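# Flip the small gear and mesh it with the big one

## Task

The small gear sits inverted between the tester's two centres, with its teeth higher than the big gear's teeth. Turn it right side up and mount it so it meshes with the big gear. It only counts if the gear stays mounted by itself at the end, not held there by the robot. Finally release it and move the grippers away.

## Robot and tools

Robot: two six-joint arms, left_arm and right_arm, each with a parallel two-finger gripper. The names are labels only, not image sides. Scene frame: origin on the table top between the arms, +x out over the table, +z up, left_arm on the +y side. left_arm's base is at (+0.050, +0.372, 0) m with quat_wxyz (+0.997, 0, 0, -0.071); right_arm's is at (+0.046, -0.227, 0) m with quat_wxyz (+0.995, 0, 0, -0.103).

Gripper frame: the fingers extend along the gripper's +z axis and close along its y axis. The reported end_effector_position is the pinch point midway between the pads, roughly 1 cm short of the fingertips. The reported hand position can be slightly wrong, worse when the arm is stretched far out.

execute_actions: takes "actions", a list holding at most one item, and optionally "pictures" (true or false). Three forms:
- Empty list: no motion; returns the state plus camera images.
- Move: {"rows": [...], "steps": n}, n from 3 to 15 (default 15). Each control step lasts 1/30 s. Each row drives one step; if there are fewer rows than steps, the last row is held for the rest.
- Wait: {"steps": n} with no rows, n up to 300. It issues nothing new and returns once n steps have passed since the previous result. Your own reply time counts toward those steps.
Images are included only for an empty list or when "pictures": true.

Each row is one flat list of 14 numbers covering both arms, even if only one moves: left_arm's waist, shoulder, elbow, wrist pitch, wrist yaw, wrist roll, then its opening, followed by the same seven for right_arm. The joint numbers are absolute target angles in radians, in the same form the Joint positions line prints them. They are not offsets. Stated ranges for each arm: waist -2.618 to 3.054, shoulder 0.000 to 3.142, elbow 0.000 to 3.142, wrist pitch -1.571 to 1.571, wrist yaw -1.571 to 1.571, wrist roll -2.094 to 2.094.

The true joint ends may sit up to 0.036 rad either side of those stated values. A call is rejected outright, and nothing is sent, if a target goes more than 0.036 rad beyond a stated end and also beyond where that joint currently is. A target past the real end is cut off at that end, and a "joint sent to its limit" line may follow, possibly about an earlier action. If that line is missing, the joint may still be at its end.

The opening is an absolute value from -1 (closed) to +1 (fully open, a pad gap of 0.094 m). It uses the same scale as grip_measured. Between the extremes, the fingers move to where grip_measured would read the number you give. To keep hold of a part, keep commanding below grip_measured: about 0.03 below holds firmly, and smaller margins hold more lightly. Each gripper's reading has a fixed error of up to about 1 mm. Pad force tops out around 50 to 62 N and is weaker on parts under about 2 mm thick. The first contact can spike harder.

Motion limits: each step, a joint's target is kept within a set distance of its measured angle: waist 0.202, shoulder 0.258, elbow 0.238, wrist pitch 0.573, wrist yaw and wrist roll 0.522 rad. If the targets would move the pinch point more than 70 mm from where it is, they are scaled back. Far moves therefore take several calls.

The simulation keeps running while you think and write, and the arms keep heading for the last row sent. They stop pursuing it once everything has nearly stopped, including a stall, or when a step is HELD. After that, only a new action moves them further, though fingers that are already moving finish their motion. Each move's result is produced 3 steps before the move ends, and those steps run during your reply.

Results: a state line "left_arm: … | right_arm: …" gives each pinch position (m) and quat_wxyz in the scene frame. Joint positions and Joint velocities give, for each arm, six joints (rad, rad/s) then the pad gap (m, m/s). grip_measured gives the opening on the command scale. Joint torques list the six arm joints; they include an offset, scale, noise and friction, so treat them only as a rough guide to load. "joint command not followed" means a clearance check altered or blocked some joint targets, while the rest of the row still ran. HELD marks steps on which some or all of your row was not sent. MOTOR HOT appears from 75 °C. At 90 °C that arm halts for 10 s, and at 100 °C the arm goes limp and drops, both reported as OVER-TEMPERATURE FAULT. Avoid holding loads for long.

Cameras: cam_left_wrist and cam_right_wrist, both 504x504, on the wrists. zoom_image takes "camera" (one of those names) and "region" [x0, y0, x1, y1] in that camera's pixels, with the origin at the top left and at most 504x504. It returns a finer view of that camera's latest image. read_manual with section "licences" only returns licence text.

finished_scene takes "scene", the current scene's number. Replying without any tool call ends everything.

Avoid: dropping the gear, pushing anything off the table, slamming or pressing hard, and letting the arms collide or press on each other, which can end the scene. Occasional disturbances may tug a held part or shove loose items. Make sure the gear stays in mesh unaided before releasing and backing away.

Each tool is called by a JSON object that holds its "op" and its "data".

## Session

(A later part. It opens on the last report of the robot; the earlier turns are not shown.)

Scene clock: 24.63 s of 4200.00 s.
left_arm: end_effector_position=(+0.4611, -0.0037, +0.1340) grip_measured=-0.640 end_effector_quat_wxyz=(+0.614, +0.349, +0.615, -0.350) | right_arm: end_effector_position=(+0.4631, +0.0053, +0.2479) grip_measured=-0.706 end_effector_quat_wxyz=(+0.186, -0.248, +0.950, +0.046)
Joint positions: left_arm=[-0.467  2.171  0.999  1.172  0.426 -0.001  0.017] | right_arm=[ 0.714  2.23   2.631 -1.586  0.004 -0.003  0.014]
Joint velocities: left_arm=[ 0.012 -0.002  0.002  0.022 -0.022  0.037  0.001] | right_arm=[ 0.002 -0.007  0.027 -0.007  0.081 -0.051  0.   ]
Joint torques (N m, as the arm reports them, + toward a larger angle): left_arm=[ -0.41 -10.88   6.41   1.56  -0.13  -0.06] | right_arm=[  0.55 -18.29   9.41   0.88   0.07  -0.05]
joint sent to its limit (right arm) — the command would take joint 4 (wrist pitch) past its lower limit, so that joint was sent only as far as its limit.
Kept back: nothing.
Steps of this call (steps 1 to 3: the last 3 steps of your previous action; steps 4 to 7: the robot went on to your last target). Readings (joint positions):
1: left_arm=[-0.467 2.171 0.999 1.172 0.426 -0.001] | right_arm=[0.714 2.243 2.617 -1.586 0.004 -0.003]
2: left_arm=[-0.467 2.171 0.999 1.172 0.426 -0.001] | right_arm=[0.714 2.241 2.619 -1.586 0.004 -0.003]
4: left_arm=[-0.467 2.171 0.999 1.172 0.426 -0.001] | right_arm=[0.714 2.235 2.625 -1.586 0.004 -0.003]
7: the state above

{"op": "execute_actions", "data": {"actions": [{"rows": [[-0.461,2.150,0.989,1.215,0.4355,-0.008,-0.678, 0.720,2.165,2.688,-1.595,0.01,-0.008,-0.74],[-0.460,2.148,0.989,1.215,0.4364,-0.008,-0.678, 0.720,2.170,2.686,-1.595,0.01,-0.008,-0.74],[-0.459,2.147,0.986,1.212,0.4382,-0.008,-0.678, 0.720,2.174,2.684,-1.595,0.01,-0.008,-0.74],[-0.4585,2.1462,0.976,1.2095,0.441,-0.008,-0.678, 0.720,2.177,2.682,-1.595,0.01,-0.008,-0.74],[-0.4576,2.1445,0.975,1.2146,0.4442,-0.008,-0.678, 0.720,2.177,2.682,-1.595,0.01,-0.008,-0.74],[-0.4558,2.1412,0.973,1.2204,0.4479,-0.008,-0.678, 0.720,2.177,2.682,-1.595,0.01,-0.008,-0.74],[-0.4531,2.1363,0.9652,1.227,0.452,-0.008,-0.678, 0.720,2.177,2.682,-1.595,0.01,-0.008,-0.74],[-0.4499,2.1305,0.954,1.2336,0.4562,-0.008,-0.678, 0.720,2.177,2.682,-1.595,0.01,-0.008,-0.74],[-0.4463,2.1239,0.9412,1.2402,0.4603,-0.008,-0.678, 0.720,2.177,2.682,-1.595,0.01,-0.008,-0.74],[-0.4422,2.1165,0.9268,1.2467,0.4644,-0.008,-0.678, 0.720,2.177,2.682,-1.595,0.01,-0.008,-0.74],[-0.4382,2.1091,0.9124,1.2533,0.4686,-0.008,-0.678, 0.720,2.177,2.682,-1.595,0.01,-0.008,-0.74],[-0.4341,2.1017,0.898,1.26,0.4727,-0.008,-0.678, 0.720,2.177,2.682,-1.595,0.01,-0.008,-0.74],[-0.4300,2.0943,0.8836,1.264,0.474,-0.008,-0.678, 0.720,2.177,2.682,-1.595,0.01,-0.008,-0.74],[-0.4259,2.0868,0.8692,1.262,0.470,-0.008,-0.678, 0.720,2.177,2.682,-1.595,0.01,-0.008,-0.74],[-0.4219,2.0794,0.8548,1.24,0.45,-0.008,-0.678, 0.720,2.177,2.682,-1.595,0.01,-0.008,-0.74]], "steps": 15}]}}

{"op": "execute_actions", "data": {"actions": [{"rows": [[-0.4178,2.0720,0.8404,1.205,0.42,-0.028,-0.678, 0.720,2.177,2.682,-1.595,0.01,-0.008,-0.74],[-0.4137,2.0646,0.826,1.175,0.395,-0.048,-0.678, 0.720,2.177,2.682,-1.595,0.01,-0.008,-0.74],[-0.4079,2.052,0.815,1.14,0.37,-0.068,-0.678, 0.720,2.177,2.682,-1.595,0.01,-0.008,-0.74],[-0.4021,2.036,0.806,1.10,0.345,-0.098,-0.678, 0.720,2.177,2.682,-1.595,0.01,-0.008,-0.74],[-0.3963,2.018,0.799,1.055,0.32,-0.128,-0.678, 0.720,2.179,2.679,-1.595,0.01,-0.008,-0.74],[-0.3905,1.998,0.797,1.01,0.295,-0.168,-0.678, 0.720,2.181,2.676,-1.595,0.01,-0.008,-0.74],[-0.3847,1.978,0.80,0.96,0.27,-0.208,-0.678, 0.720,2.183,2.673,-1.595,0.01,-0.008,-0.74],[-0.3789,1.958,0.812,0.905,0.241,-0.27,-0.678, 0.720,2.185,2.670,-1.595,0.01,-0.008,-0.74],[-0.3731,1.938,0.828,0.85,0.212,-0.333,-0.678, 0.720,2.187,2.667,-1.595,0.01,-0.008,-0.74],[-0.367,1.923,0.845,0.795,0.184,-0.395,-0.678, 0.720,2.189,2.664,-1.595,0.01,-0.008,-0.74],[-0.360,1.912,0.865,0.74,0.155,-0.458,-0.678, 0.720,2.191,2.661,-1.595,0.01,-0.008,-0.74],[-0.353,1.905,0.888,0.685,0.126,-0.52,-0.678, 0.720,2.193,2.658,-1.595,0.01,-0.008,-0.74],[-0.346,1.901,0.913,0.63,0.097,-0.583,-0.678, 0.720,2.195,2.655,-1.595,0.01,-0.008,-0.74],[-0.339,1.898,0.939,0.575,0.069,-0.645,-0.678, 0.720,2.197,2.652,-1.595,0.01,-0.008,-0.74],[-0.333,1.898,0.965,0.52,0.04,-0.708,-0.678, 0.720,2.199,2.649,-1.595,0.01,-0.008,-0.74]], "steps": 15}], "pictures": true}}

Scene clock: 29.80 s of 4200.00 s.
left_arm: end_effector_position=(+0.4533, +0.0075, +0.1405) grip_measured=-0.641 end_effector_quat_wxyz=(+0.622, +0.350, +0.606, -0.352) | right_arm: end_effector_position=(+0.4632, +0.0053, +0.2480) grip_measured=-0.706 end_effector_quat_wxyz=(+0.186, -0.248, +0.950, +0.046)
Joint positions: left_arm=[-0.453  2.138  0.942  1.22   0.445 -0.002  0.017] | right_arm=[ 0.714  2.23   2.632 -1.586  0.004 -0.003  0.014]
Joint velocities: left_arm=[ 0.115 -0.237 -0.432  0.227  0.183 -0.066  0.   ] | right_arm=[-0.012  0.002 -0.012  0.022 -0.007 -0.007 -0.001]
Joint torques (N m, as the arm reports them, + toward a larger angle): left_arm=[  0.85 -13.94   3.54   1.83   0.03  -0.03] | right_arm=[  0.61 -16.83   8.93   0.87   0.07  -0.04]
joint sent to its limit (right arm) — the command would take joint 4 (wrist pitch) past its lower limit, so that joint was sent only as far as its limit.
Steps of this call (steps 1 to 30: the robot went on to your last target; steps 31 to 90: nothing new was sent; then 1.77 s passed at rest; steps 91 to 102: the first 12 steps of this action). Readings (joint positions):
91: left_arm=[-0.467 2.171 0.999 1.175 0.426 -0.001] | right_arm=[0.714 2.230 2.632 -1.586 0.004 -0.003]
92: left_arm=[-0.467 2.171 0.999 1.176 0.427 -0.001] | right_arm=[0.714 2.230 2.632 -1.586 0.004 -0.003]
94: left_arm=[-0.466 2.171 0.997 1.176 0.428 -0.002] | right_arm=[0.714 2.230 2.632 -1.586 0.004 -0.003]
98: left_arm=[-0.465 2.169 0.990 1.189 0.430 -0.002] | right_arm=[0.714 2.230 2.632 -1.586 0.004 -0.003]
102: the state above

Scene clock: 30.30 s of 4200.00 s.
left_arm: end_effector_position=(+0.4754, +0.0815, +0.1109) grip_measured=-0.641 end_effector_quat_wxyz=(+0.524, +0.160, +0.768, -0.332) | right_arm: end_effector_position=(+0.4632, +0.0053, +0.2480) grip_measured=-0.706 end_effector_quat_wxyz=(+0.186, -0.248, +0.950, +0.046)
Joint positions: left_arm=[-0.374  1.95   0.824  0.887  0.247 -0.3    0.017] | right_arm=[ 0.714  2.23   2.632 -1.586  0.004 -0.003  0.014]
Joint velocities: left_arm=[ 0.178 -0.408  0.388 -1.429 -0.784 -1.414  0.002] | right_arm=[-0.022 -0.002 -0.007 -0.037 -0.007 -0.037  0.   ]
Joint torques (N m, as the arm reports them, + toward a larger angle): left_arm=[  0.85 -12.75   7.41   1.88  -0.01  -0.06] | right_arm=[  0.56 -15.49   7.25   0.87   0.07  -0.05]
joint sent to its limit (right arm) — the command would take joint 4 (wrist pitch) past its lower limit, so that joint was sent only as far as its limit.
Steps of this call (steps 1 to 3: the last 3 steps of your previous action; steps 4 to 15: the first 12 steps of this action). Readings (joint positions):
4: left_arm=[-0.434 2.108 0.882 1.233 0.450 -0.004] | right_arm=[0.714 2.230 2.632 -1.586 0.004 -0.003]
5: left_arm=[-0.430 2.100 0.868 1.226 0.442 -0.011] | right_arm=[0.714 2.230 2.632 -1.586 0.004 -0.003]
7: left_arm=[-0.421 2.083 0.841 1.196 0.418 -0.032] | right_arm=[0.714 2.230 2.632 -1.586 0.004 -0.003]
11: left_arm=[-0.400 2.025 0.810 1.062 0.344 -0.124] | right_arm=[0.714 2.230 2.632 -1.586 0.004 -0.003]
15: the state above

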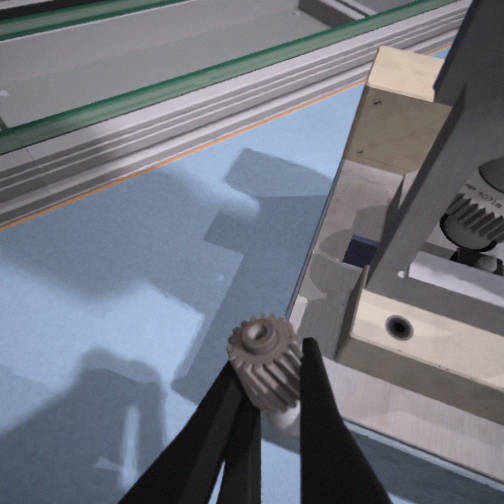

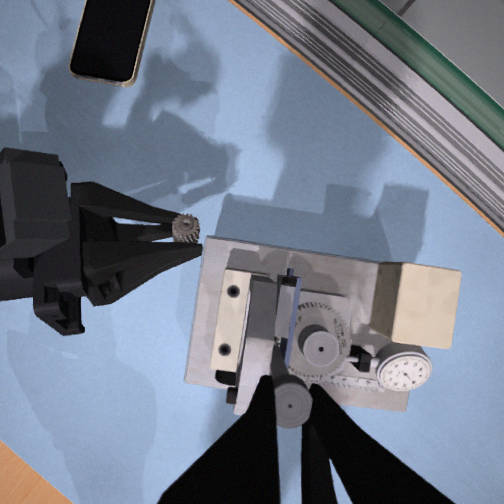

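{"op": "execute_actions", "data": {"actions": [{"rows": [[-0.326,1.898,0.991,0.48,0.015,-0.76,-0.678, 0.720,2.201,2.646,-1.595,0.01,-0.008,-0.74],[-0.319,1.898,1.017,0.425,-0.005,-0.825,-0.678, 0.720,2.203,2.643,-1.595,0.01,-0.008,-0.74],[-0.312,1.898,1.043,0.365,-0.010,-0.895,-0.678, 0.720,2.205,2.640,-1.595,0.01,-0.008,-0.74],[-0.307,1.898,1.069,0.305,-0.010,-0.958,-0.678, 0.720,2.207,2.637,-1.595,0.01,-0.008,-0.74],[-0.303,1.898,1.094,0.245,-0.010,-1.02,-0.678, 0.720,2.209,2.634,-1.595,0.01,-0.008,-0.74],[-0.300,1.898,1.119,0.185,-0.010,-1.083,-0.678, 0.720,2.211,2.631,-1.595,0.01,-0.008,-0.74],[-0.297,1.898,1.144,0.125,-0.010,-1.145,-0.678, 0.720,2.213,2.628,-1.595,0.01,-0.008,-0.74],[-0.295,1.898,1.169,0.065,-0.010,-1.208,-0.678, 0.720,2.215,2.625,-1.595,0.01,-0.008,-0.74],[-0.293,1.898,1.194,0.005,-0.010,-1.27,-0.678, 0.720,2.217,2.622,-1.595,0.01,-0.008,-0.74],[-0.292,1.898,1.219,-0.055,-0.010,-1.333,-0.678, 0.720,2.219,2.619,-1.595,0.01,-0.008,-0.74],[-0.292,1.898,1.244,-0.115,-0.010,-1.395,-0.678, 0.720,2.221,2.616,-1.595,0.01,-0.008,-0.74],[-0.292,1.898,1.267,-0.175,-0.010,-1.45,-0.678, 0.720,2.223,2.613,-1.595,0.01,-0.008,-0.74],[-0.292,1.898,1.290,-0.235,-0.010,-1.50,-0.678, 0.720,2.225,2.610,-1.595,0.01,-0.008,-0.74],[-0.292,1.898,1.312,-0.295,-0.010,-1.54,-0.678, 0.720,2.227,2.607,-1.595,0.01,-0.008,-0.74],[-0.292,1.898,1.333,-0.355,-0.010,-1.565,-0.678, 0.720,2.229,2.604,-1.595,0.01,-0.008,-0.74]], "steps": 15}]}}

{"op": "execute_actions", "data": {"actions": [{"rows": [[-0.292,1.898,1.353,-0.415,-0.010,-1.578,-0.678, 0.720,2.231,2.602,-1.595,0.01,-0.008,-0.74],[-0.292,1.898,1.371,-0.475,-0.010,-1.578,-0.678, 0.720,2.233,2.600,-1.595,0.01,-0.008,-0.74],[-0.292,1.898,1.387,-0.535,-0.010,-1.578,-0.678, 0.720,2.235,2.598,-1.595,0.01,-0.008,-0.74],[-0.292,1.898,1.400,-0.595,-0.010,-1.578,-0.678, 0.720,2.237,2.596,-1.595,0.01,-0.008,-0.74],[-0.292,1.905,1.410,-0.655,-0.010,-1.578,-0.678, 0.720,2.239,2.594,-1.595,0.01,-0.008,-0.74],[-0.292,1.915,1.416,-0.715,-0.010,-1.578,-0.678, 0.720,2.241,2.592,-1.595,0.01,-0.008,-0.74],[-0.292,1.925,1.416,-0.77,-0.010,-1.578,-0.678, 0.720,2.243,2.590,-1.595,0.01,-0.008,-0.74],[-0.292,1.935,1.405,-0.82,-0.010,-1.578,-0.678, 0.720,2.243,2.590,-1.595,0.01,-0.008,-0.74],[-0.292,1.943,1.390,-0.865,-0.010,-1.578,-0.678, 0.720,2.243,2.590,-1.595,0.01,-0.008,-0.74],[-0.292,1.950,1.378,-0.90,-0.010,-1.578,-0.678, 0.720,2.243,2.590,-1.595,0.01,-0.008,-0.74],[-0.292,1.956,1.368,-0.925,-0.010,-1.578,-0.678, 0.720,2.243,2.590,-1.595,0.01,-0.008,-0.74],[-0.292,1.962,1.358,-0.94,-0.010,-1.578,-0.678, 0.720,2.243,2.590,-1.595,0.01,-0.008,-0.74],[-0.292,1.968,1.349,-0.945,-0.010,-1.578,-0.678, 0.720,2.243,2.590,-1.595,0.01,-0.008,-0.74],[-0.292,1.973,1.341,-0.945,-0.010,-1.578,-0.678, 0.720,2.243,2.590,-1.595,0.01,-0.008,-0.74],[-0.292,1.977,1.335,-0.945,-0.010,-1.578,-0.678, 0.720,2.243,2.590,-1.595,0.01,-0.008,-0.74]], "steps": 15}]}}

{"op": "execute_actions", "data": {"actions": [{"steps": 8}], "pictures": true}}

Scene clock: 31.33 s of 4200.00 s.
left_arm: end_effector_position=(+0.5322, +0.1458, +0.1031) grip_measured=-0.641 end_effector_quat_wxyz=(+0.303, -0.334, +0.829, -0.330) | right_arm: end_effector_position=(+0.4634, +0.0054, +0.2352) grip_measured=-0.706 end_effector_quat_wxyz=(+0.170, -0.249, +0.953, +0.042)
Joint positions: left_arm=[-0.297  1.916  1.201  0.073  0.005 -1.207  0.017] | right_arm=[ 0.714  2.246  2.612 -1.586  0.004 -0.003  0.014]
Joint velocities: left_arm=[ 0.042 -0.007  0.72  -1.648 -0.095 -1.619 -0.001] | right_arm=[-0.017  0.051 -0.042  0.037  0.007  0.022 -0.001]
Joint torques (N m, as the arm reports them, + toward a larger angle): left_arm=[ -0.04 -13.49   7.45   1.6   -0.12   0.08] | right_arm=[  0.55 -14.63   5.88   0.83   0.07  -0.04]
joint sent to its limit (right arm) — the command would take joint 4 (wrist pitch) past its lower limit, so that joint was sent only as far as its limit.
Steps of this call (steps 1 to 3: the last 3 steps of your previous action; steps 4 to 19: the robot went on to your last target; steps 20 to 31: the first 12 steps of this action). Readings (joint positions):
20: left_arm=[-0.333 1.916 0.948 0.525 0.049 -0.707] | right_arm=[0.714 2.231 2.632 -1.586 0.004 -0.003]
21: left_arm=[-0.333 1.916 0.956 0.507 0.042 -0.727] | right_arm=[0.714 2.231 2.632 -1.586 0.004 -0.003]
23: left_arm=[-0.329 1.916 0.989 0.443 0.029 -0.793] | right_arm=[0.714 2.233 2.630 -1.586 0.004 -0.003]
27: left_arm=[-0.310 1.916 1.095 0.274 0.013 -0.982] | right_arm=[0.714 2.238 2.621 -1.586 0.004 -0.003]
31: the state above

Scene clock: 31.83 s of 4200.00 s.
left_arm: end_effector_position=(+0.4313, +0.1938, +0.0509) grip_measured=-0.641 end_effector_quat_wxyz=(+0.073, -0.527, +0.839, -0.116) | right_arm: end_effector_position=(+0.4633, +0.0054, +0.2291) grip_measured=-0.706 end_effector_quat_wxyz=(+0.162, -0.249, +0.954, +0.040)
Joint positions: left_arm=[-0.296  1.932  1.387 -0.752  0.003 -1.56   0.017] | right_arm=[ 0.714  2.253  2.602 -1.586  0.004 -0.003  0.014]
Joint velocities: left_arm=[ 0.012  0.203 -0.11  -1.136 -0.022 -0.095 -0.001] | right_arm=[-0.002  0.027 -0.007 -0.007  0.007  0.037 -0.   ]
Joint torques (N m, as the arm reports them, + toward a larger angle): left_arm=[ 0.33 -9.25  3.93  0.52 -0.19 -0.08] | right_arm=[  0.58 -13.52   4.74   0.8    0.07  -0.04]
joint sent to its limit (right arm) — the command would take joint 4 (wrist pitch) past its lower limit, so that joint was sent only as far as its limit.
Steps of this call (steps 1 to 3: the last 3 steps of your previous action; steps 4 to 15: the first 12 steps of this action). Readings (joint positions):
4: left_arm=[-0.296 1.916 1.291 -0.151 0.003 -1.406] | right_arm=[0.714 2.250 2.606 -1.586 0.004 -0.003]
5: left_arm=[-0.296 1.916 1.312 -0.210 0.003 -1.440] | right_arm=[0.714 2.250 2.605 -1.586 0.004 -0.003]
7: left_arm=[-0.296 1.916 1.348 -0.326 0.003 -1.490] | right_arm=[0.714 2.252 2.603 -1.586 0.004 -0.003]
11: left_arm=[-0.296 1.916 1.389 -0.550 0.003 -1.540] | right_arm=[0.714 2.253 2.602 -1.586 0.004 -0.003]
15: the state above

Scene clock: 32.10 s of 4200.00 s.
left_arm: end_effector_position=(+0.3785, +0.2186, +0.0161) grip_measured=-0.641 end_effector_quat_wxyz=(+0.006, -0.537, +0.844, -0.011) | right_arm: end_effector_position=(+0.4633, +0.0054, +0.2291) grip_measured=-0.706 end_effector_quat_wxyz=(+0.162, -0.249, +0.954, +0.040)
Joint positions: left_arm=[-0.296  1.975  1.341 -0.911  0.003 -1.571  0.017] | right_arm=[ 0.714  2.253  2.602 -1.586  0.004 -0.003  0.014]
Joint velocities: left_arm=[-0.002 -0.012 -0.002 -0.183  0.051  0.022 -0.   ] | right_arm=[-0.007  0.007 -0.007  0.007 -0.022 -0.066 -0.001]
Joint torques (N m, as the arm reports them, + toward a larger angle): left_arm=[  0.18 -11.02   4.55   0.2   -0.14  -0.01] | right_arm=[  0.54 -13.49   4.71   0.8    0.07  -0.05]
joint sent to its limit (right arm) — the command would take joint 4 (wrist pitch) past its lower limit, so that joint was sent only as far as its limit.
Kept back: nothing.
Steps of this call (steps 1 to 3: the last 3 steps of your previous action; steps 4 to 8: the robot went on to your last target). Readings (joint positions):
1: left_arm=[-0.296 1.938 1.381 -0.787 0.003 -1.563] | right_arm=[0.714 2.253 2.602 -1.586 0.004 -0.003]
2: left_arm=[-0.296 1.946 1.373 -0.816 0.003 -1.565] | right_arm=[0.714 2.253 2.602 -1.586 0.004 -0.003]
4: left_arm=[-0.296 1.960 1.355 -0.861 0.003 -1.568] | right_arm=[0.714 2.253 2.602 -1.586 0.004 -0.003]
8: the state above

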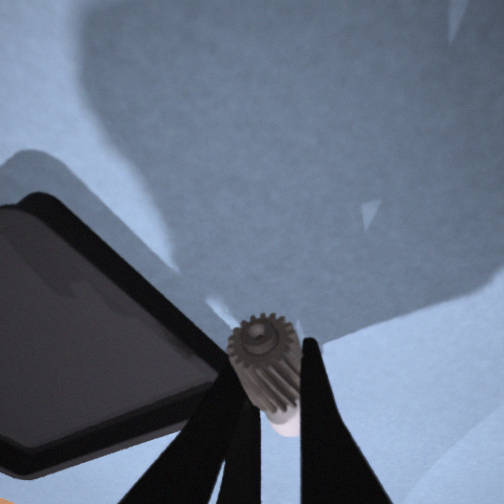

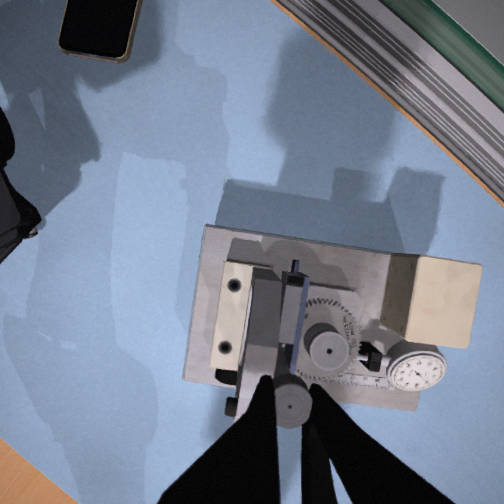

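{"op": "execute_actions", "data": {"actions": []}}

{"op": "zoom_image", "data": {"camera": "cam_left_wrist", "region": [130, 260, 374, 504]}}

Scene clock: 32.50 s of 4200.00 s.
left_arm: end_effector_position=(+0.3763, +0.2196, +0.0160) grip_measured=-0.641 end_effector_quat_wxyz=(+0.003, -0.537, +0.843, -0.007) | right_arm: end_effector_position=(+0.4633, +0.0054, +0.2291) grip_measured=-0.706 end_effector_quat_wxyz=(+0.162, -0.249, +0.954, +0.040)
Joint positions: left_arm=[-0.296  1.975  1.341 -0.921  0.003 -1.572  0.017] | right_arm=[ 0.714  2.253  2.602 -1.586  0.004 -0.003  0.014]
Joint velocities: left_arm=[ 0.002 -0.007 -0.007  0.037 -0.037 -0.051 -0.001] | right_arm=[-0.007 -0.007 -0.017 -0.007 -0.125 -0.022  0.   ]
Joint torques (N m, as the arm reports them, + toward a larger angle): left_arm=[  0.18 -10.91   4.64   0.01  -0.14  -0.08] | right_arm=[  0.54 -13.48   4.7    0.8    0.07  -0.05]
joint sent to its limit (right arm) — the command would take joint 4 (wrist pitch) past its lower limit, so that joint was sent only as far as its limit.
Kept back: nothing.
Steps of this call (steps 1 to 12: the robot went on to your last target). Readings (joint positions):
1: left_arm=[-0.296 1.975 1.341 -0.916 0.003 -1.571] | right_arm=[0.714 2.253 2.602 -1.586 0.004 -0.003]
2: left_arm=[-0.296 1.975 1.341 -0.918 0.003 -1.571] | right_arm=[0.714 2.253 2.602 -1.586 0.004 -0.003]
4: left_arm=[-0.296 1.975 1.341 -0.919 0.003 -1.572] | right_arm=[0.714 2.253 2.602 -1.586 0.004 -0.003]
8: left_arm=[-0.296 1.975 1.341 -0.920 0.003 -1.572] | right_arm=[0.714 2.253 2.602 -1.586 0.004 -0.003]
12: the state above

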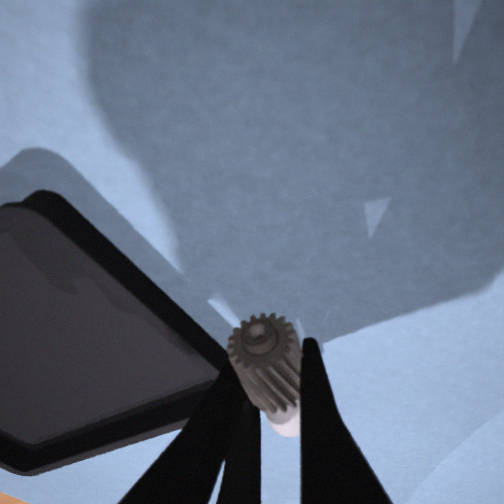

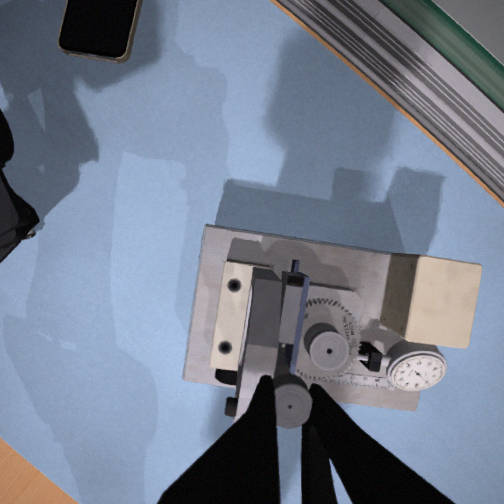

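Region (130, 260, 374, 504) of cam_left_wrist's 504x504 image, scaled by 2.066, with more detail than that image has.

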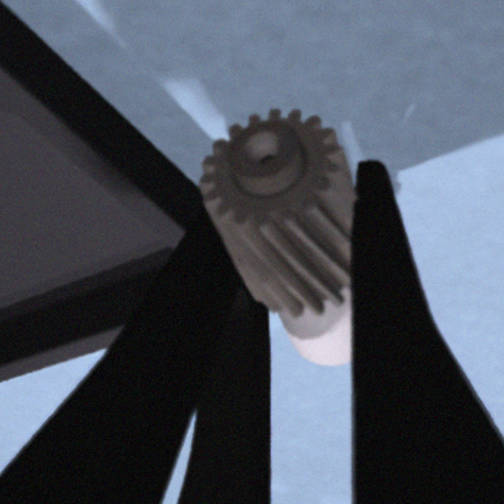

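{"op": "execute_actions", "data": {"actions": [{"rows": [[-0.2910,1.9795,1.3614,-0.9474,-0.010,-1.578,-0.678, 0.720,2.243,2.590,-1.595,0.01,-0.008,-0.74],[-0.2879,1.9869,1.3804,-0.9546,-0.010,-1.578,-0.678, 0.720,2.243,2.590,-1.595,0.01,-0.008,-0.74],[-0.2831,1.9987,1.4100,-0.9658,-0.010,-1.578,-0.678, 0.720,2.243,2.590,-1.595,0.01,-0.008,-0.74],[-0.2767,2.0144,1.4471,-0.9798,-0.010,-1.578,-0.678, 0.720,2.243,2.590,-1.595,0.01,-0.008,-0.74],[-0.2691,2.0328,1.4885,-0.9955,-0.010,-1.578,-0.678, 0.720,2.243,2.590,-1.595,0.01,-0.008,-0.74],[-0.2608,2.0531,1.5299,-1.0112,-0.010,-1.578,-0.678, 0.720,2.243,2.590,-1.595,0.01,-0.008,-0.74],[-0.2522,2.0739,1.5670,-1.0252,-0.010,-1.578,-0.678, 0.720,2.243,2.590,-1.595,0.01,-0.008,-0.74],[-0.2439,2.0942,1.5966,-1.0364,-0.010,-1.578,-0.678, 0.720,2.243,2.590,-1.595,0.01,-0.008,-0.74],[-0.2363,2.1126,1.6156,-1.0436,-0.010,-1.578,-0.678, 0.720,2.243,2.590,-1.595,0.01,-0.008,-0.74],[-0.2299,2.1283,1.622,-1.046,-0.010,-1.578,-0.678, 0.720,2.243,2.590,-1.595,0.01,-0.008,-0.74],[-0.2251,2.1401,1.622,-1.046,-0.010,-1.578,-0.678, 0.720,2.243,2.590,-1.595,0.01,-0.008,-0.74],[-0.2220,2.1475,1.622,-1.046,-0.010,-1.578,-0.678, 0.720,2.243,2.590,-1.595,0.01,-0.008,-0.74],[-0.221,2.150,1.622,-1.046,-0.010,-1.578,-0.678, 0.720,2.243,2.590,-1.595,0.01,-0.008,-0.74]], "steps": 15}]}}

{"op": "execute_actions", "data": {"actions": [{"steps": 7}], "pictures": true}}

Scene clock: 33.90 s of 4200.00 s.
left_arm: end_effector_position=(+0.4364, +0.2178, +0.0325) grip_measured=-0.641 end_effector_quat_wxyz=(+0.020, -0.561, +0.827, -0.031) | right_arm: end_effector_position=(+0.4633, +0.0054, +0.2291) grip_measured=-0.706 end_effector_quat_wxyz=(+0.162, -0.249, +0.954, +0.040)
Joint positions: left_arm=[-0.239  2.105  1.602 -0.994  0.002 -1.572  0.017] | right_arm=[ 0.714  2.253  2.602 -1.586  0.004 -0.003  0.014]
Joint velocities: left_arm=[ 0.256  0.291  0.193 -0.007 -0.037 -0.11  -0.001] | right_arm=[-0.007 -0.002  0.002 -0.051  0.022 -0.081 -0.   ]
Joint torques (N m, as the arm reports them, + toward a larger angle): left_arm=[  0.2  -10.22   5.94  -0.13  -0.14  -0.06] | right_arm=[  0.58 -13.47   4.7    0.8    0.07  -0.05]
joint sent to its limit (right arm) — the command would take joint 4 (wrist pitch) past its lower limit, so that joint was sent only as far as its limit.
Steps of this call (steps 1 to 15: the robot went on to your last target; steps 16 to 30: nothing new was sent; steps 31 to 42: the first 12 steps of this action). Readings (joint positions):
31: left_arm=[-0.296 1.975 1.341 -0.921 0.003 -1.572] | right_arm=[0.714 2.253 2.602 -1.586 0.004 -0.003]
32: left_arm=[-0.296 1.975 1.342 -0.924 0.003 -1.572] | right_arm=[0.714 2.253 2.602 -1.586 0.004 -0.003]
34: left_arm=[-0.295 1.985 1.366 -0.945 0.003 -1.572] | right_arm=[0.714 2.253 2.602 -1.586 0.004 -0.003]
38: left_arm=[-0.274 2.049 1.507 -0.991 0.003 -1.572] | right_arm=[0.714 2.253 2.602 -1.586 0.004 -0.003]
42: the state above

Scene clock: 34.13 s of 4200.00 s.
left_arm: end_effector_position=(+0.4299, +0.2291, +0.0167) grip_measured=-0.641 end_effector_quat_wxyz=(+0.002, -0.569, +0.822, -0.003) | right_arm: end_effector_position=(+0.4633, +0.0054, +0.2291) grip_measured=-0.706 end_effector_quat_wxyz=(+0.162, -0.249, +0.954, +0.040)
Joint positions: left_arm=[-0.22   2.147  1.605 -1.022  0.001 -1.572  0.017] | right_arm=[ 0.714  2.253  2.602 -1.586  0.004 -0.003  0.014]
Joint velocities: left_arm=[-0.002 -0.007  0.007 -0.081  0.007  0.022  0.   ] | right_arm=[-0.007 -0.002 -0.002 -0.037 -0.022  0.051  0.001]
Joint torques (N m, as the arm reports them, + toward a larger angle): left_arm=[ -0.11 -12.45   6.29   0.09  -0.15  -0.04] | right_arm=[  0.56 -13.46   4.7    0.8    0.06  -0.04]
joint sent to its limit (right arm) — the command would take joint 4 (wrist pitch) past its lower limit, so that joint was sent only as far as its limit.
Kept back: nothing.
Steps of this call (steps 1 to 3: the last 3 steps of your previous action; steps 4 to 7: the robot went on to your last target). Readings (joint positions):
1: left_arm=[-0.232 2.114 1.605 -0.994 0.002 -1.572] | right_arm=[0.714 2.253 2.602 -1.586 0.004 -0.003]
2: left_arm=[-0.226 2.123 1.605 -0.998 0.001 -1.572] | right_arm=[0.714 2.253 2.602 -1.586 0.004 -0.003]
4: left_arm=[-0.220 2.138 1.605 -1.011 0.001 -1.572] | right_arm=[0.714 2.253 2.602 -1.586 0.004 -0.003]
7: the state above

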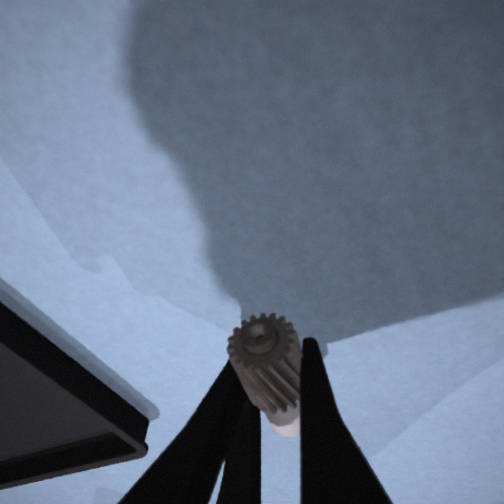

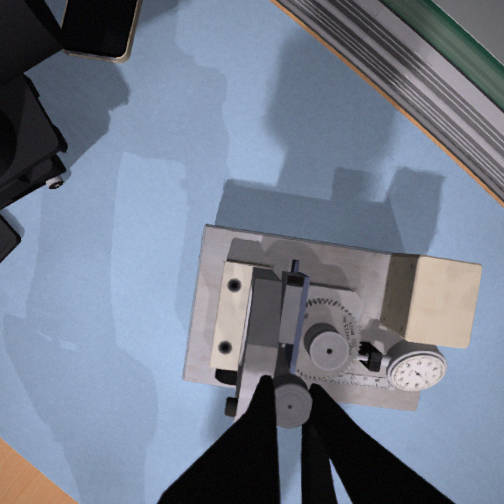

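{"op": "execute_actions", "data": {"actions": [{"rows": [[-0.221,2.155,1.622,-1.046,-0.010,-1.578,-0.678, 0.720,2.243,2.590,-1.595,0.01,-0.008,-0.74],[-0.221,2.158,1.622,-1.046,-0.010,-1.578,-0.678, 0.720,2.243,2.590,-1.595,0.01,-0.008,-0.74],[-0.221,2.158,1.622,-1.046,-0.010,-1.578,-0.678, 0.720,2.243,2.590,-1.595,0.01,-0.008,-0.74],[-0.221,2.158,1.622,-1.046,-0.010,-1.578,-0.678, 0.720,2.243,2.590,-1.595,0.01,-0.008,-0.74]], "steps": 6}]}}

Scene clock: 35.03 s of 4200.00 s.
left_arm: end_effector_position=(+0.4282, +0.2297, +0.0167) grip_measured=-0.641 end_effector_quat_wxyz=(-0.000, -0.569, +0.822, +0.000) | right_arm: end_effector_position=(+0.4633, +0.0054, +0.2291) grip_measured=-0.706 end_effector_quat_wxyz=(+0.162, -0.249, +0.954, +0.040)
Joint positions: left_arm=[-0.22   2.147  1.605 -1.03   0.001 -1.572  0.017] | right_arm=[ 0.714  2.253  2.602 -1.586  0.004 -0.003  0.014]
Joint velocities: left_arm=[ 0.007  0.007 -0.017  0.051  0.007 -0.022 -0.   ] | right_arm=[-0.017  0.017  0.007  0.037  0.051  0.007 -0.   ]
Joint torques (N m, as the arm reports them, + toward a larger angle): left_arm=[ -0.2  -11.77   6.33   0.06  -0.15  -0.03] | right_arm=[  0.56 -13.45   4.72   0.8    0.07  -0.05]
joint sent to its limit (right arm) — the command would take joint 4 (wrist pitch) past its lower limit, so that joint was sent only as far as its limit.
Steps of this call (steps 1 to 24: the robot went on to your last target; steps 25 to 27: the first 3 steps of this action). Readings (joint positions):
25: left_arm=[-0.220 2.147 1.605 -1.030 0.001 -1.572] | right_arm=[0.714 2.253 2.602 -1.586 0.004 -0.003]
26: left_arm=[-0.220 2.147 1.605 -1.030 0.001 -1.572] | right_arm=[0.714 2.253 2.602 -1.586 0.004 -0.003]
27: the state above

{"op": "execute_actions", "data": {"actions": [{"steps": 5}]}}

Scene clock: 35.20 s of 4200.00 s.
left_arm: end_effector_position=(+0.4282, +0.2297, +0.0167) grip_measured=-0.641 end_effector_quat_wxyz=(-0.000, -0.569, +0.822, +0.000) | right_arm: end_effector_position=(+0.4633, +0.0054, +0.2291) grip_measured=-0.706 end_effector_quat_wxyz=(+0.162, -0.249, +0.954, +0.040)
Joint positions: left_arm=[-0.22   2.147  1.605 -1.03   0.001 -1.572  0.017] | right_arm=[ 0.714  2.253  2.602 -1.586  0.004 -0.003  0.014]
Joint velocities: left_arm=[ 0.012 -0.002  0.002 -0.125 -0.037  0.022 -0.001] | right_arm=[-0.022 -0.017  0.007 -0.037 -0.095 -0.037 -0.   ]
Joint torques (N m, as the arm reports them, + toward a larger angle): left_arm=[ -0.17 -11.83   6.26   0.04  -0.12  -0.04] | right_arm=[  0.55 -13.48   4.7    0.8    0.07  -0.04]
joint sent to its limit (right arm) — the command would take joint 4 (wrist pitch) past its lower limit, so that joint was sent only as far as its limit.
Kept back: nothing.
Steps of this call (steps 1 to 3: the last 3 steps of your previous action; steps 4 to 5: the robot went on to your last target). Readings (joint positions):
1: left_arm=[-0.220 2.147 1.605 -1.030 0.001 -1.572] | right_arm=[0.714 2.253 2.602 -1.586 0.004 -0.003]
2: left_arm=[-0.220 2.147 1.605 -1.030 0.001 -1.572] | right_arm=[0.714 2.253 2.602 -1.586 0.004 -0.003]
4: left_arm=[-0.220 2.147 1.605 -1.030 0.001 -1.572] | right_arm=[0.714 2.253 2.602 -1.586 0.004 -0.003]
5: the state above

{"op": "execute_actions", "data": {"actions": [{"rows": [[-0.221,2.164,1.622,-1.046,-0.010,-1.578,-0.678, 0.720,2.243,2.590,-1.595,0.01,-0.008,-0.74],[-0.221,2.169,1.622,-1.046,-0.010,-1.578,-0.678, 0.720,2.243,2.590,-1.595,0.01,-0.008,-0.74]], "steps": 9}]}}

Scene clock: 35.53 s of 4200.00 s.
left_arm: end_effector_position=(+0.4282, +0.2297, +0.0167) grip_measured=-0.641 end_effector_quat_wxyz=(-0.000, -0.569, +0.822, +0.000) | right_arm: end_effector_position=(+0.4633, +0.0054, +0.2291) grip_measured=-0.706 end_effector_quat_wxyz=(+0.162, -0.249, +0.954, +0.040)
Joint positions: left_arm=[-0.22   2.147  1.605 -1.03   0.001 -1.572  0.017] | right_arm=[ 0.714  2.253  2.602 -1.586  0.004 -0.003  0.014]
Joint velocities: left_arm=[ 0.002 -0.022 -0.007 -0.007  0.007 -0.066 -0.   ] | right_arm=[-0.002 -0.002  0.007  0.051 -0.022 -0.037  0.001]
Joint torques (N m, as the arm reports them, + toward a larger angle): left_arm=[ -0.15 -10.7    6.32   0.06  -0.14  -0.02] | right_arm=[  0.57 -13.48   4.7    0.8    0.07  -0.04]
joint sent to its limit (right arm) — the command would take joint 4 (wrist pitch) past its lower limit, so that joint was sent only as far as its limit.
Steps of this call (steps 1 to 4: the robot went on to your last target; steps 5 to 10: the first 6 steps of this action). Readings (joint positions):
5: left_arm=[-0.220 2.147 1.605 -1.030 0.001 -1.572] | right_arm=[0.714 2.253 2.602 -1.586 0.004 -0.003]
6: left_arm=[-0.220 2.147 1.605 -1.030 0.001 -1.572] | right_arm=[0.714 2.253 2.602 -1.586 0.004 -0.003]
8: left_arm=[-0.220 2.147 1.605 -1.030 0.001 -1.572] | right_arm=[0.714 2.253 2.602 -1.586 0.004 -0.003]
10: the state above

{"op": "execute_actions", "data": {"actions": [{"rows": [[-0.221,2.178,1.622,-1.046,-0.010,-1.578,-0.678, 0.720,2.243,2.590,-1.595,0.01,-0.008,-0.74],[-0.221,2.178,1.622,-1.046,-0.010,-1.578,-0.678, 0.720,2.243,2.590,-1.595,0.01,-0.008,-0.74],[-0.221,2.172,1.622,-1.046,-0.010,-1.578,-0.678, 0.720,2.243,2.590,-1.595,0.01,-0.008,-0.74],[-0.221,2.160,1.622,-1.046,-0.010,-1.578,-0.66, 0.720,2.243,2.590,-1.595,0.01,-0.008,-0.74],[-0.221,2.156,1.622,-1.046,-0.010,-1.578,-0.635, 0.720,2.243,2.590,-1.595,0.01,-0.008,-0.74],[-0.221,2.156,1.622,-1.046,-0.010,-1.578,-0.60, 0.720,2.243,2.590,-1.595,0.01,-0.008,-0.74],[-0.221,2.150,1.622,-1.046,-0.010,-1.57,-0.52, 0.720,2.243,2.590,-1.595,0.01,-0.008,-0.74],[-0.221,2.140,1.622,-1.046,-0.010,-1.54,-0.40, 0.720,2.243,2.590,-1.595,0.01,-0.008,-0.74],[-0.221,2.130,1.622,-1.046,-0.010,-1.48,-0.25, 0.720,2.243,2.590,-1.595,0.01,-0.008,-0.74],[-0.221,2.122,1.622,-1.046,-0.010,-1.40,-0.10, 0.720,2.243,2.590,-1.595,0.01,-0.008,-0.74],[-0.221,2.118,1.622,-1.046,-0.010,-1.31,0.05, 0.720,2.243,2.590,-1.595,0.01,-0.008,-0.74],[-0.221,2.118,1.622,-1.046,-0.010,-1.21,0.16, 0.720,2.243,2.590,-1.595,0.01,-0.008,-0.74],[-0.221,2.118,1.622,-1.046,-0.010,-1.11,0.20, 0.720,2.243,2.590,-1.595,0.01,-0.008,-0.74],[-0.221,2.118,1.622,-1.046,-0.010,-1.01,0.20, 0.720,2.243,2.590,-1.595,0.01,-0.008,-0.74],[-0.221,2.118,1.622,-1.046,-0.010,-0.91,0.20, 0.720,2.243,2.590,-1.595,0.01,-0.008,-0.74]], "steps": 15}]}}

{"op": "execute_actions", "data": {"actions": [{"rows": [[-0.221,2.118,1.622,-1.046,-0.010,-0.81,0.20, 0.720,2.243,2.590,-1.595,0.01,-0.008,-0.74],[-0.221,2.118,1.622,-1.046,-0.010,-0.71,0.20, 0.720,2.243,2.590,-1.595,0.01,-0.008,-0.74],[-0.221,2.118,1.622,-1.046,-0.010,-0.61,0.20, 0.720,2.243,2.590,-1.595,0.01,-0.008,-0.74],[-0.221,2.118,1.622,-1.046,-0.010,-0.51,0.20, 0.720,2.243,2.590,-1.595,0.01,-0.008,-0.74],[-0.221,2.118,1.622,-1.046,-0.010,-0.41,0.20, 0.720,2.243,2.590,-1.595,0.01,-0.008,-0.74],[-0.221,2.118,1.622,-1.046,-0.010,-0.31,0.20, 0.720,2.243,2.590,-1.595,0.01,-0.008,-0.74],[-0.221,2.118,1.622,-1.046,-0.010,-0.21,0.20, 0.720,2.243,2.590,-1.595,0.01,-0.008,-0.74],[-0.221,2.118,1.622,-1.046,-0.010,-0.11,0.20, 0.720,2.243,2.590,-1.595,0.01,-0.008,-0.74],[-0.221,2.118,1.622,-1.046,-0.010,-0.01,0.20, 0.720,2.243,2.590,-1.595,0.01,-0.008,-0.74],[-0.221,2.118,1.622,-1.046,-0.010,0.09,0.20, 0.720,2.243,2.590,-1.595,0.01,-0.008,-0.74],[-0.221,2.118,1.622,-1.046,-0.010,0.19,0.20, 0.720,2.243,2.590,-1.595,0.01,-0.008,-0.74],[-0.221,2.118,1.622,-1.046,-0.010,0.29,0.20, 0.720,2.243,2.590,-1.595,0.01,-0.008,-0.74],[-0.221,2.118,1.622,-1.046,-0.010,0.39,0.20, 0.720,2.243,2.590,-1.595,0.01,-0.008,-0.74],[-0.221,2.118,1.622,-1.046,-0.010,0.49,0.20, 0.720,2.243,2.590,-1.595,0.01,-0.008,-0.74],[-0.221,2.118,1.622,-1.046,-0.010,0.59,0.20, 0.720,2.243,2.590,-1.595,0.01,-0.008,-0.74]], "steps": 15}]}}

{"op": "execute_actions", "data": {"actions": [{"rows": [[-0.221,2.118,1.622,-1.046,-0.010,0.69,0.20, 0.720,2.243,2.590,-1.595,0.01,-0.008,-0.74],[-0.221,2.118,1.622,-1.046,-0.010,0.79,0.20, 0.720,2.243,2.590,-1.595,0.01,-0.008,-0.74],[-0.221,2.118,1.622,-1.046,-0.010,0.89,0.20, 0.720,2.243,2.590,-1.595,0.01,-0.008,-0.74],[-0.221,2.118,1.622,-1.046,-0.010,0.99,0.18, 0.720,2.243,2.590,-1.595,0.01,-0.008,-0.74],[-0.221,2.118,1.622,-1.046,-0.010,1.09,0.15, 0.720,2.243,2.590,-1.595,0.01,-0.008,-0.74],[-0.221,2.118,1.622,-1.046,-0.010,1.19,0.11, 0.720,2.243,2.590,-1.595,0.01,-0.008,-0.74],[-0.221,2.118,1.622,-1.046,-0.010,1.29,0.06, 0.720,2.243,2.590,-1.595,0.01,-0.008,-0.74],[-0.221,2.118,1.622,-1.046,-0.010,1.38,0.01, 0.720,2.243,2.590,-1.595,0.01,-0.008,-0.74],[-0.221,2.125,1.622,-1.046,-0.010,1.46,-0.04, 0.720,2.243,2.590,-1.595,0.01,-0.008,-0.74],[-0.221,2.135,1.622,-1.046,-0.010,1.52,-0.09, 0.720,2.243,2.590,-1.595,0.01,-0.008,-0.74],[-0.221,2.145,1.622,-1.046,-0.010,1.56,-0.14, 0.720,2.243,2.590,-1.595,0.01,-0.008,-0.74],[-0.221,2.152,1.622,-1.046,-0.010,1.585,-0.19, 0.720,2.243,2.590,-1.595,0.01,-0.008,-0.74],[-0.221,2.157,1.622,-1.046,-0.010,1.59,-0.24, 0.720,2.243,2.590,-1.595,0.01,-0.008,-0.74],[-0.221,2.160,1.622,-1.046,-0.010,1.585,-0.28, 0.720,2.243,2.590,-1.595,0.01,-0.008,-0.74],[-0.221,2.160,1.622,-1.046,-0.010,1.578,-0.32, 0.720,2.243,2.590,-1.595,0.01,-0.008,-0.74]], "steps": 15}]}}

{"op": "execute_actions", "data": {"actions": [{"steps": 7}], "pictures": true}}

Scene clock: 37.17 s of 4200.00 s.
left_arm: end_effector_position=(+0.4269, +0.2302, +0.0148) grip_measured=+0.095 end_effector_quat_wxyz=(-0.003, -0.514, +0.858, +0.003) | right_arm: end_effector_position=(+0.4633, +0.0054, +0.2291) grip_measured=-0.706 end_effector_quat_wxyz=(+0.162, -0.249, +0.954, +0.040)
Joint positions: left_arm=[-0.22   2.152  1.605 -1.033  0.001 -1.442  0.051] | right_arm=[ 0.714  2.253  2.602 -1.586  0.004 -0.003  0.014]
Joint velocities: left_arm=[ 0.007 -0.095  0.012 -0.007 -0.037  1.458  0.128] | right_arm=[-0.002 -0.002 -0.002 -0.095 -0.037  0.007  0.   ]
Joint torques (N m, as the arm reports them, + toward a larger angle): left_arm=[ -0.07 -15.69   6.12   0.02  -0.09   0.  ] | right_arm=[  0.55 -13.46   4.71   0.8    0.07  -0.05]
joint sent to its limit (right arm) — the command would take joint 4 (wrist pitch) past its lower limit, so that joint was sent only as far as its limit.
Steps of this call (steps 1 to 3: the last 3 steps of your previous action; steps 4 to 15: the robot went on to your last target; steps 16 to 37: nothing new was sent; steps 38 to 49: the first 12 steps of this action). Readings (joint positions):
38: left_arm=[-0.220 2.148 1.605 -1.030 0.001 -1.572] | right_arm=[0.714 2.253 2.602 -1.586 0.004 -0.003]
39: left_arm=[-0.220 2.151 1.605 -1.030 0.001 -1.572] | right_arm=[0.714 2.253 2.602 -1.586 0.004 -0.003]
41: left_arm=[-0.220 2.156 1.605 -1.030 0.001 -1.572] | right_arm=[0.714 2.253 2.602 -1.586 0.004 -0.003]
45: left_arm=[-0.220 2.157 1.605 -1.032 0.001 -1.569] | right_arm=[0.714 2.253 2.602 -1.586 0.004 -0.003]
49: the state above

Scene clock: 37.67 s of 4200.00 s.
left_arm: end_effector_position=(+0.4281, +0.2299, +0.0197) grip_measured=+0.198 end_effector_quat_wxyz=(+0.002, +0.114, +0.993, -0.000) | right_arm: end_effector_position=(+0.4633, +0.0054, +0.2291) grip_measured=-0.706 end_effector_quat_wxyz=(+0.162, -0.249, +0.954, +0.040)
Joint positions: left_arm=[-0.22   2.139  1.605 -1.033 -0.    -0.133  0.056] | right_arm=[ 0.714  2.253  2.602 -1.586  0.004 -0.003  0.014]
Joint velocities: left_arm=[ 0.007 -0.002  0.012 -0.051  0.007  2.806  0.   ] | right_arm=[-0.007 -0.002 -0.017  0.007  0.007  0.037  0.   ]
Joint torques (N m, as the arm reports them, + toward a larger angle): left_arm=[ -0.09 -14.92   6.03   0.12  -0.13  -0.01] | right_arm=[  0.55 -13.48   4.69   0.8    0.08  -0.04]
joint sent to its limit (right arm) — the command would take joint 4 (wrist pitch) past its lower limit, so that joint was sent only as far as its limit.
Steps of this call (steps 1 to 3: the last 3 steps of your previous action; steps 4 to 15: the first 12 steps of this action). Readings (joint positions):
4: left_arm=[-0.220 2.140 1.605 -1.033 0.001 -1.160] | right_arm=[0.714 2.253 2.602 -1.586 0.004 -0.003]
5: left_arm=[-0.220 2.139 1.605 -1.033 0.001 -1.076] | right_arm=[0.714 2.253 2.602 -1.586 0.004 -0.003]
7: left_arm=[-0.220 2.139 1.605 -1.033 0.001 -0.899] | right_arm=[0.714 2.253 2.602 -1.586 0.004 -0.003]
11: left_arm=[-0.220 2.139 1.605 -1.033 0.001 -0.523] | right_arm=[0.714 2.253 2.602 -1.586 0.004 -0.003]
15: the state above

Scene clock: 38.17 s of 4200.00 s.
left_arm: end_effector_position=(+0.4283, +0.2307, +0.0197) grip_measured=-0.164 end_effector_quat_wxyz=(+0.000, +0.735, +0.678, +0.003) | right_arm: end_effector_position=(+0.4633, +0.0054, +0.2291) grip_measured=-0.706 end_effector_quat_wxyz=(+0.162, -0.249, +0.954, +0.040)
Joint positions: left_arm=[-0.22   2.139  1.605 -1.034 -0.005  1.291  0.039] | right_arm=[ 0.714  2.253  2.602 -1.586  0.004 -0.003  0.014]
Joint velocities: left_arm=[ 0.022  0.007  0.002 -0.007 -0.022  1.927 -0.05 ] | right_arm=[ 0.012 -0.007 -0.002 -0.037  0.022  0.007  0.001]
Joint torques (N m, as the arm reports them, + toward a larger angle): left_arm=[ -0.06 -11.5    6.2    0.11  -0.07   0.03] | right_arm=[  0.53 -13.46   4.7    0.8    0.07  -0.05]
joint sent to its limit (right arm) — the command would take joint 4 (wrist pitch) past its lower limit, so that joint was sent only as far as its limit.
Steps of this call (steps 1 to 3: the last 3 steps of your previous action; steps 4 to 15: the first 12 steps of this action). Readings (joint positions):
4: left_arm=[-0.220 2.139 1.605 -1.034 -0.001 0.261] | right_arm=[0.714 2.253 2.602 -1.586 0.004 -0.003]
5: left_arm=[-0.220 2.139 1.605 -1.034 -0.002 0.360] | right_arm=[0.714 2.253 2.602 -1.586 0.004 -0.003]
7: left_arm=[-0.220 2.139 1.605 -1.034 -0.002 0.557] | right_arm=[0.714 2.253 2.602 -1.586 0.004 -0.003]
11: left_arm=[-0.220 2.139 1.605 -1.034 -0.004 0.951] | right_arm=[0.714 2.253 2.602 -1.586 0.004 -0.003]
15: the state above

Scene clock: 38.40 s of 4200.00 s.
left_arm: end_effector_position=(+0.4284, +0.2309, +0.0197) grip_measured=-0.318 end_effector_quat_wxyz=(-0.000, +0.807, +0.591, +0.003) | right_arm: end_effector_position=(+0.4633, +0.0054, +0.2291) grip_measured=-0.706 end_effector_quat_wxyz=(+0.162, -0.249, +0.954, +0.040)
Joint positions: left_arm=[-0.22   2.139  1.605 -1.034 -0.006  1.515  0.032] | right_arm=[ 0.714  2.253  2.602 -1.586  0.004 -0.003  0.014]
Joint velocities: left_arm=[-0.012 -0.007 -0.017 -0.022 -0.066  0.432  0.   ] | right_arm=[ 0.012 -0.012 -0.007 -0.007 -0.037 -0.037 -0.001]
Joint torques (N m, as the arm reports them, + toward a larger angle): left_arm=[ -0.08 -10.77   6.3    0.11  -0.08   0.02] | right_arm=[  0.56 -13.49   4.7    0.81   0.07  -0.05]
joint sent to its limit (right arm) — the command would take joint 4 (wrist pitch) past its lower limit, so that joint was sent only as far as its limit.
Kept back: nothing.
Steps of this call (steps 1 to 3: the last 3 steps of your previous action; steps 4 to 7: the robot went on to your last target). Readings (joint positions):
1: left_arm=[-0.220 2.139 1.605 -1.034 -0.005 1.350] | right_arm=[0.714 2.253 2.602 -1.586 0.004 -0.003]
2: left_arm=[-0.220 2.139 1.605 -1.034 -0.006 1.396] | right_arm=[0.714 2.253 2.602 -1.586 0.004 -0.003]
4: left_arm=[-0.220 2.139 1.605 -1.034 -0.006 1.460] | right_arm=[0.714 2.253 2.602 -1.586 0.004 -0.003]
7: the state above

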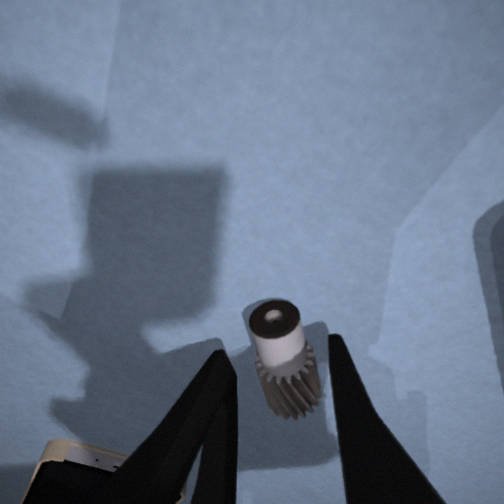

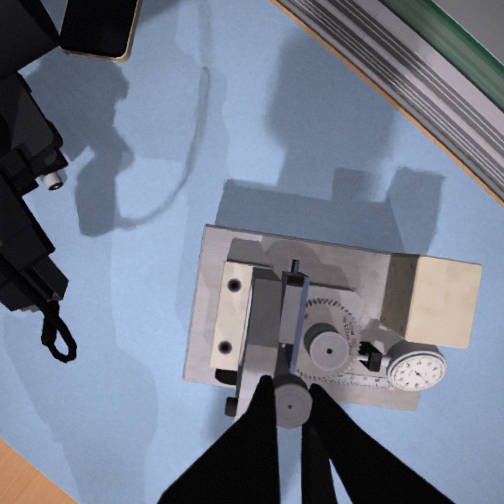

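{"op": "execute_actions", "data": {"actions": [{"rows": [[-0.221,2.168,1.622,-1.055,-0.024,1.578,-0.36, 0.720,2.243,2.590,-1.595,0.01,-0.008,-0.74],[-0.221,2.172,1.622,-1.060,-0.030,1.578,-0.40, 0.720,2.243,2.590,-1.595,0.01,-0.008,-0.74],[-0.221,2.172,1.622,-1.060,-0.030,1.578,-0.44, 0.720,2.243,2.590,-1.595,0.01,-0.008,-0.74],[-0.221,2.172,1.622,-1.060,-0.030,1.578,-0.47, 0.720,2.243,2.590,-1.595,0.01,-0.008,-0.74],[-0.221,2.172,1.622,-1.060,-0.030,1.578,-0.49, 0.720,2.243,2.590,-1.595,0.01,-0.008,-0.74],[-0.221,2.172,1.622,-1.060,-0.030,1.578,-0.51, 0.720,2.243,2.590,-1.595,0.01,-0.008,-0.74],[-0.221,2.172,1.622,-1.060,-0.030,1.578,-0.53, 0.720,2.243,2.590,-1.595,0.01,-0.008,-0.74],[-0.221,2.170,1.622,-1.060,-0.030,1.578,-0.56, 0.720,2.243,2.590,-1.595,0.01,-0.008,-0.74],[-0.221,2.165,1.622,-1.060,-0.030,1.578,-0.59, 0.720,2.243,2.590,-1.595,0.01,-0.008,-0.74],[-0.221,2.160,1.622,-1.060,-0.030,1.578,-0.62, 0.720,2.243,2.590,-1.595,0.01,-0.008,-0.74],[-0.221,2.160,1.622,-1.060,-0.030,1.578,-0.645, 0.720,2.243,2.590,-1.595,0.01,-0.008,-0.74],[-0.221,2.160,1.622,-1.060,-0.030,1.578,-0.665, 0.720,2.243,2.590,-1.595,0.01,-0.008,-0.74],[-0.221,2.160,1.622,-1.060,-0.030,1.578,-0.678, 0.720,2.243,2.590,-1.595,0.01,-0.008,-0.74]], "steps": 15}]}}

{"op": "execute_actions", "data": {"actions": [{"steps": 4}], "pictures": true}}

Scene clock: 41.63 s of 4200.00 s.
left_arm: end_effector_position=(+0.4260, +0.2352, +0.0119) grip_measured=-0.640 end_effector_quat_wxyz=(-0.017, +0.823, +0.568, +0.003) | right_arm: end_effector_position=(+0.4633, +0.0054, +0.2291) grip_measured=-0.706 end_effector_quat_wxyz=(+0.162, -0.249, +0.954, +0.040)
Joint positions: left_arm=[-0.22   2.159  1.605 -1.04  -0.024  1.572  0.017] | right_arm=[ 0.714  2.253  2.602 -1.586  0.004 -0.003  0.014]
Joint velocities: left_arm=[-0.007 -0.012 -0.012  0.022 -0.022  0.022 -0.009] | right_arm=[ 0.017 -0.002  0.002 -0.022  0.007 -0.066 -0.   ]
Joint torques (N m, as the arm reports them, + toward a larger angle): left_arm=[  0.09 -12.78   6.15   0.05  -0.1    0.07] | right_arm=[  0.56 -13.48   4.69   0.8    0.07  -0.04]
joint sent to its limit (right arm) — the command would take joint 4 (wrist pitch) past its lower limit, so that joint was sent only as far as its limit.
Steps of this call (steps 1 to 30: the robot went on to your last target; steps 31 to 85: nothing new was sent; steps 86 to 97: the first 12 steps of this action). Readings (joint positions):
86: left_arm=[-0.220 2.140 1.605 -1.034 -0.008 1.571] | right_arm=[0.714 2.253 2.602 -1.586 0.004 -0.003]
87: left_arm=[-0.220 2.142 1.605 -1.035 -0.011 1.571] | right_arm=[0.714 2.253 2.602 -1.586 0.004 -0.003]
89: left_arm=[-0.220 2.149 1.605 -1.037 -0.017 1.572] | right_arm=[0.714 2.253 2.602 -1.586 0.004 -0.003]
93: left_arm=[-0.220 2.159 1.605 -1.038 -0.023 1.572] | right_arm=[0.714 2.253 2.602 -1.586 0.004 -0.003]
97: the state above

Scene clock: 41.77 s of 4200.00 s.
left_arm: end_effector_position=(+0.4260, +0.2352, +0.0119) grip_measured=-0.641 end_effector_quat_wxyz=(-0.017, +0.823, +0.568, +0.003) | right_arm: end_effector_position=(+0.4633, +0.0054, +0.2291) grip_measured=-0.706 end_effector_quat_wxyz=(+0.162, -0.249, +0.954, +0.040)
Joint positions: left_arm=[-0.22   2.159  1.605 -1.04  -0.024  1.572  0.017] | right_arm=[ 0.714  2.253  2.602 -1.586  0.004 -0.003  0.014]
Joint velocities: left_arm=[ 0.017 -0.002  0.007 -0.022 -0.007 -0.051  0.   ] | right_arm=[-0.002  0.007  0.007  0.037 -0.095  0.037 -0.   ]
Joint torques (N m, as the arm reports them, + toward a larger angle): left_arm=[  0.04 -13.04   6.08   0.01  -0.08   0.07] | right_arm=[  0.53 -13.49   4.7    0.81   0.06  -0.05]
joint sent to its limit (right arm) — the command would take joint 4 (wrist pitch) past its lower limit, so that joint was sent only as far as its limit.
Kept back: nothing.
Steps of this call (steps 1 to 3: the last 3 steps of your previous action; step 4: the robot went on to your last target). Readings (joint positions):
1: left_arm=[-0.220 2.159 1.605 -1.040 -0.024 1.572] | right_arm=[0.714 2.253 2.602 -1.586 0.004 -0.003]
2: left_arm=[-0.220 2.159 1.605 -1.040 -0.024 1.572] | right_arm=[0.714 2.253 2.602 -1.586 0.004 -0.003]
4: the state above

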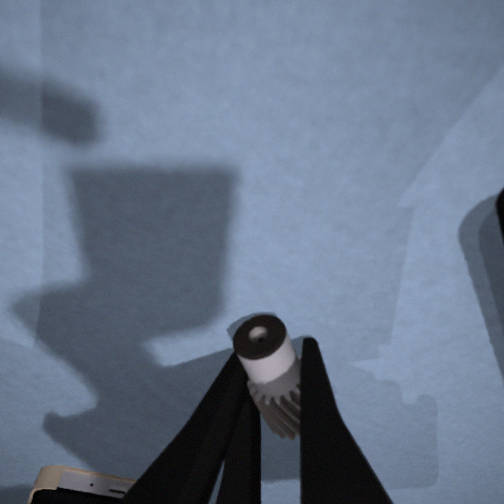

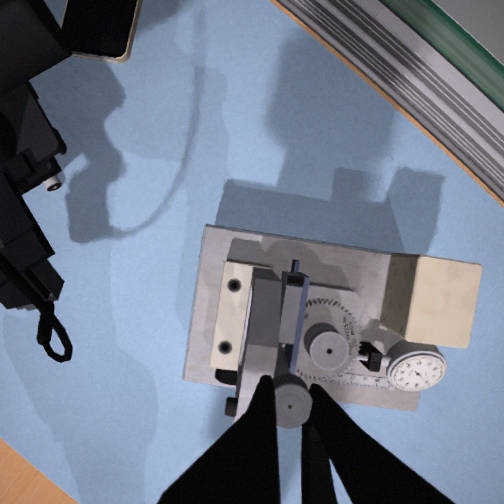

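{"op": "zoom_image", "data": {"camera": "cam_left_wrist", "region": [210, 300, 350, 460]}}

Region (210, 300, 350, 460) of cam_left_wrist's 504x504 image, scaled by 3.150, with more detail than that image has; it fills the left 441 columns of this view, and the rest is white.

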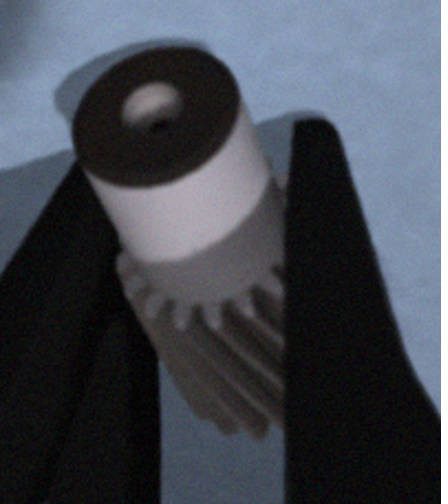

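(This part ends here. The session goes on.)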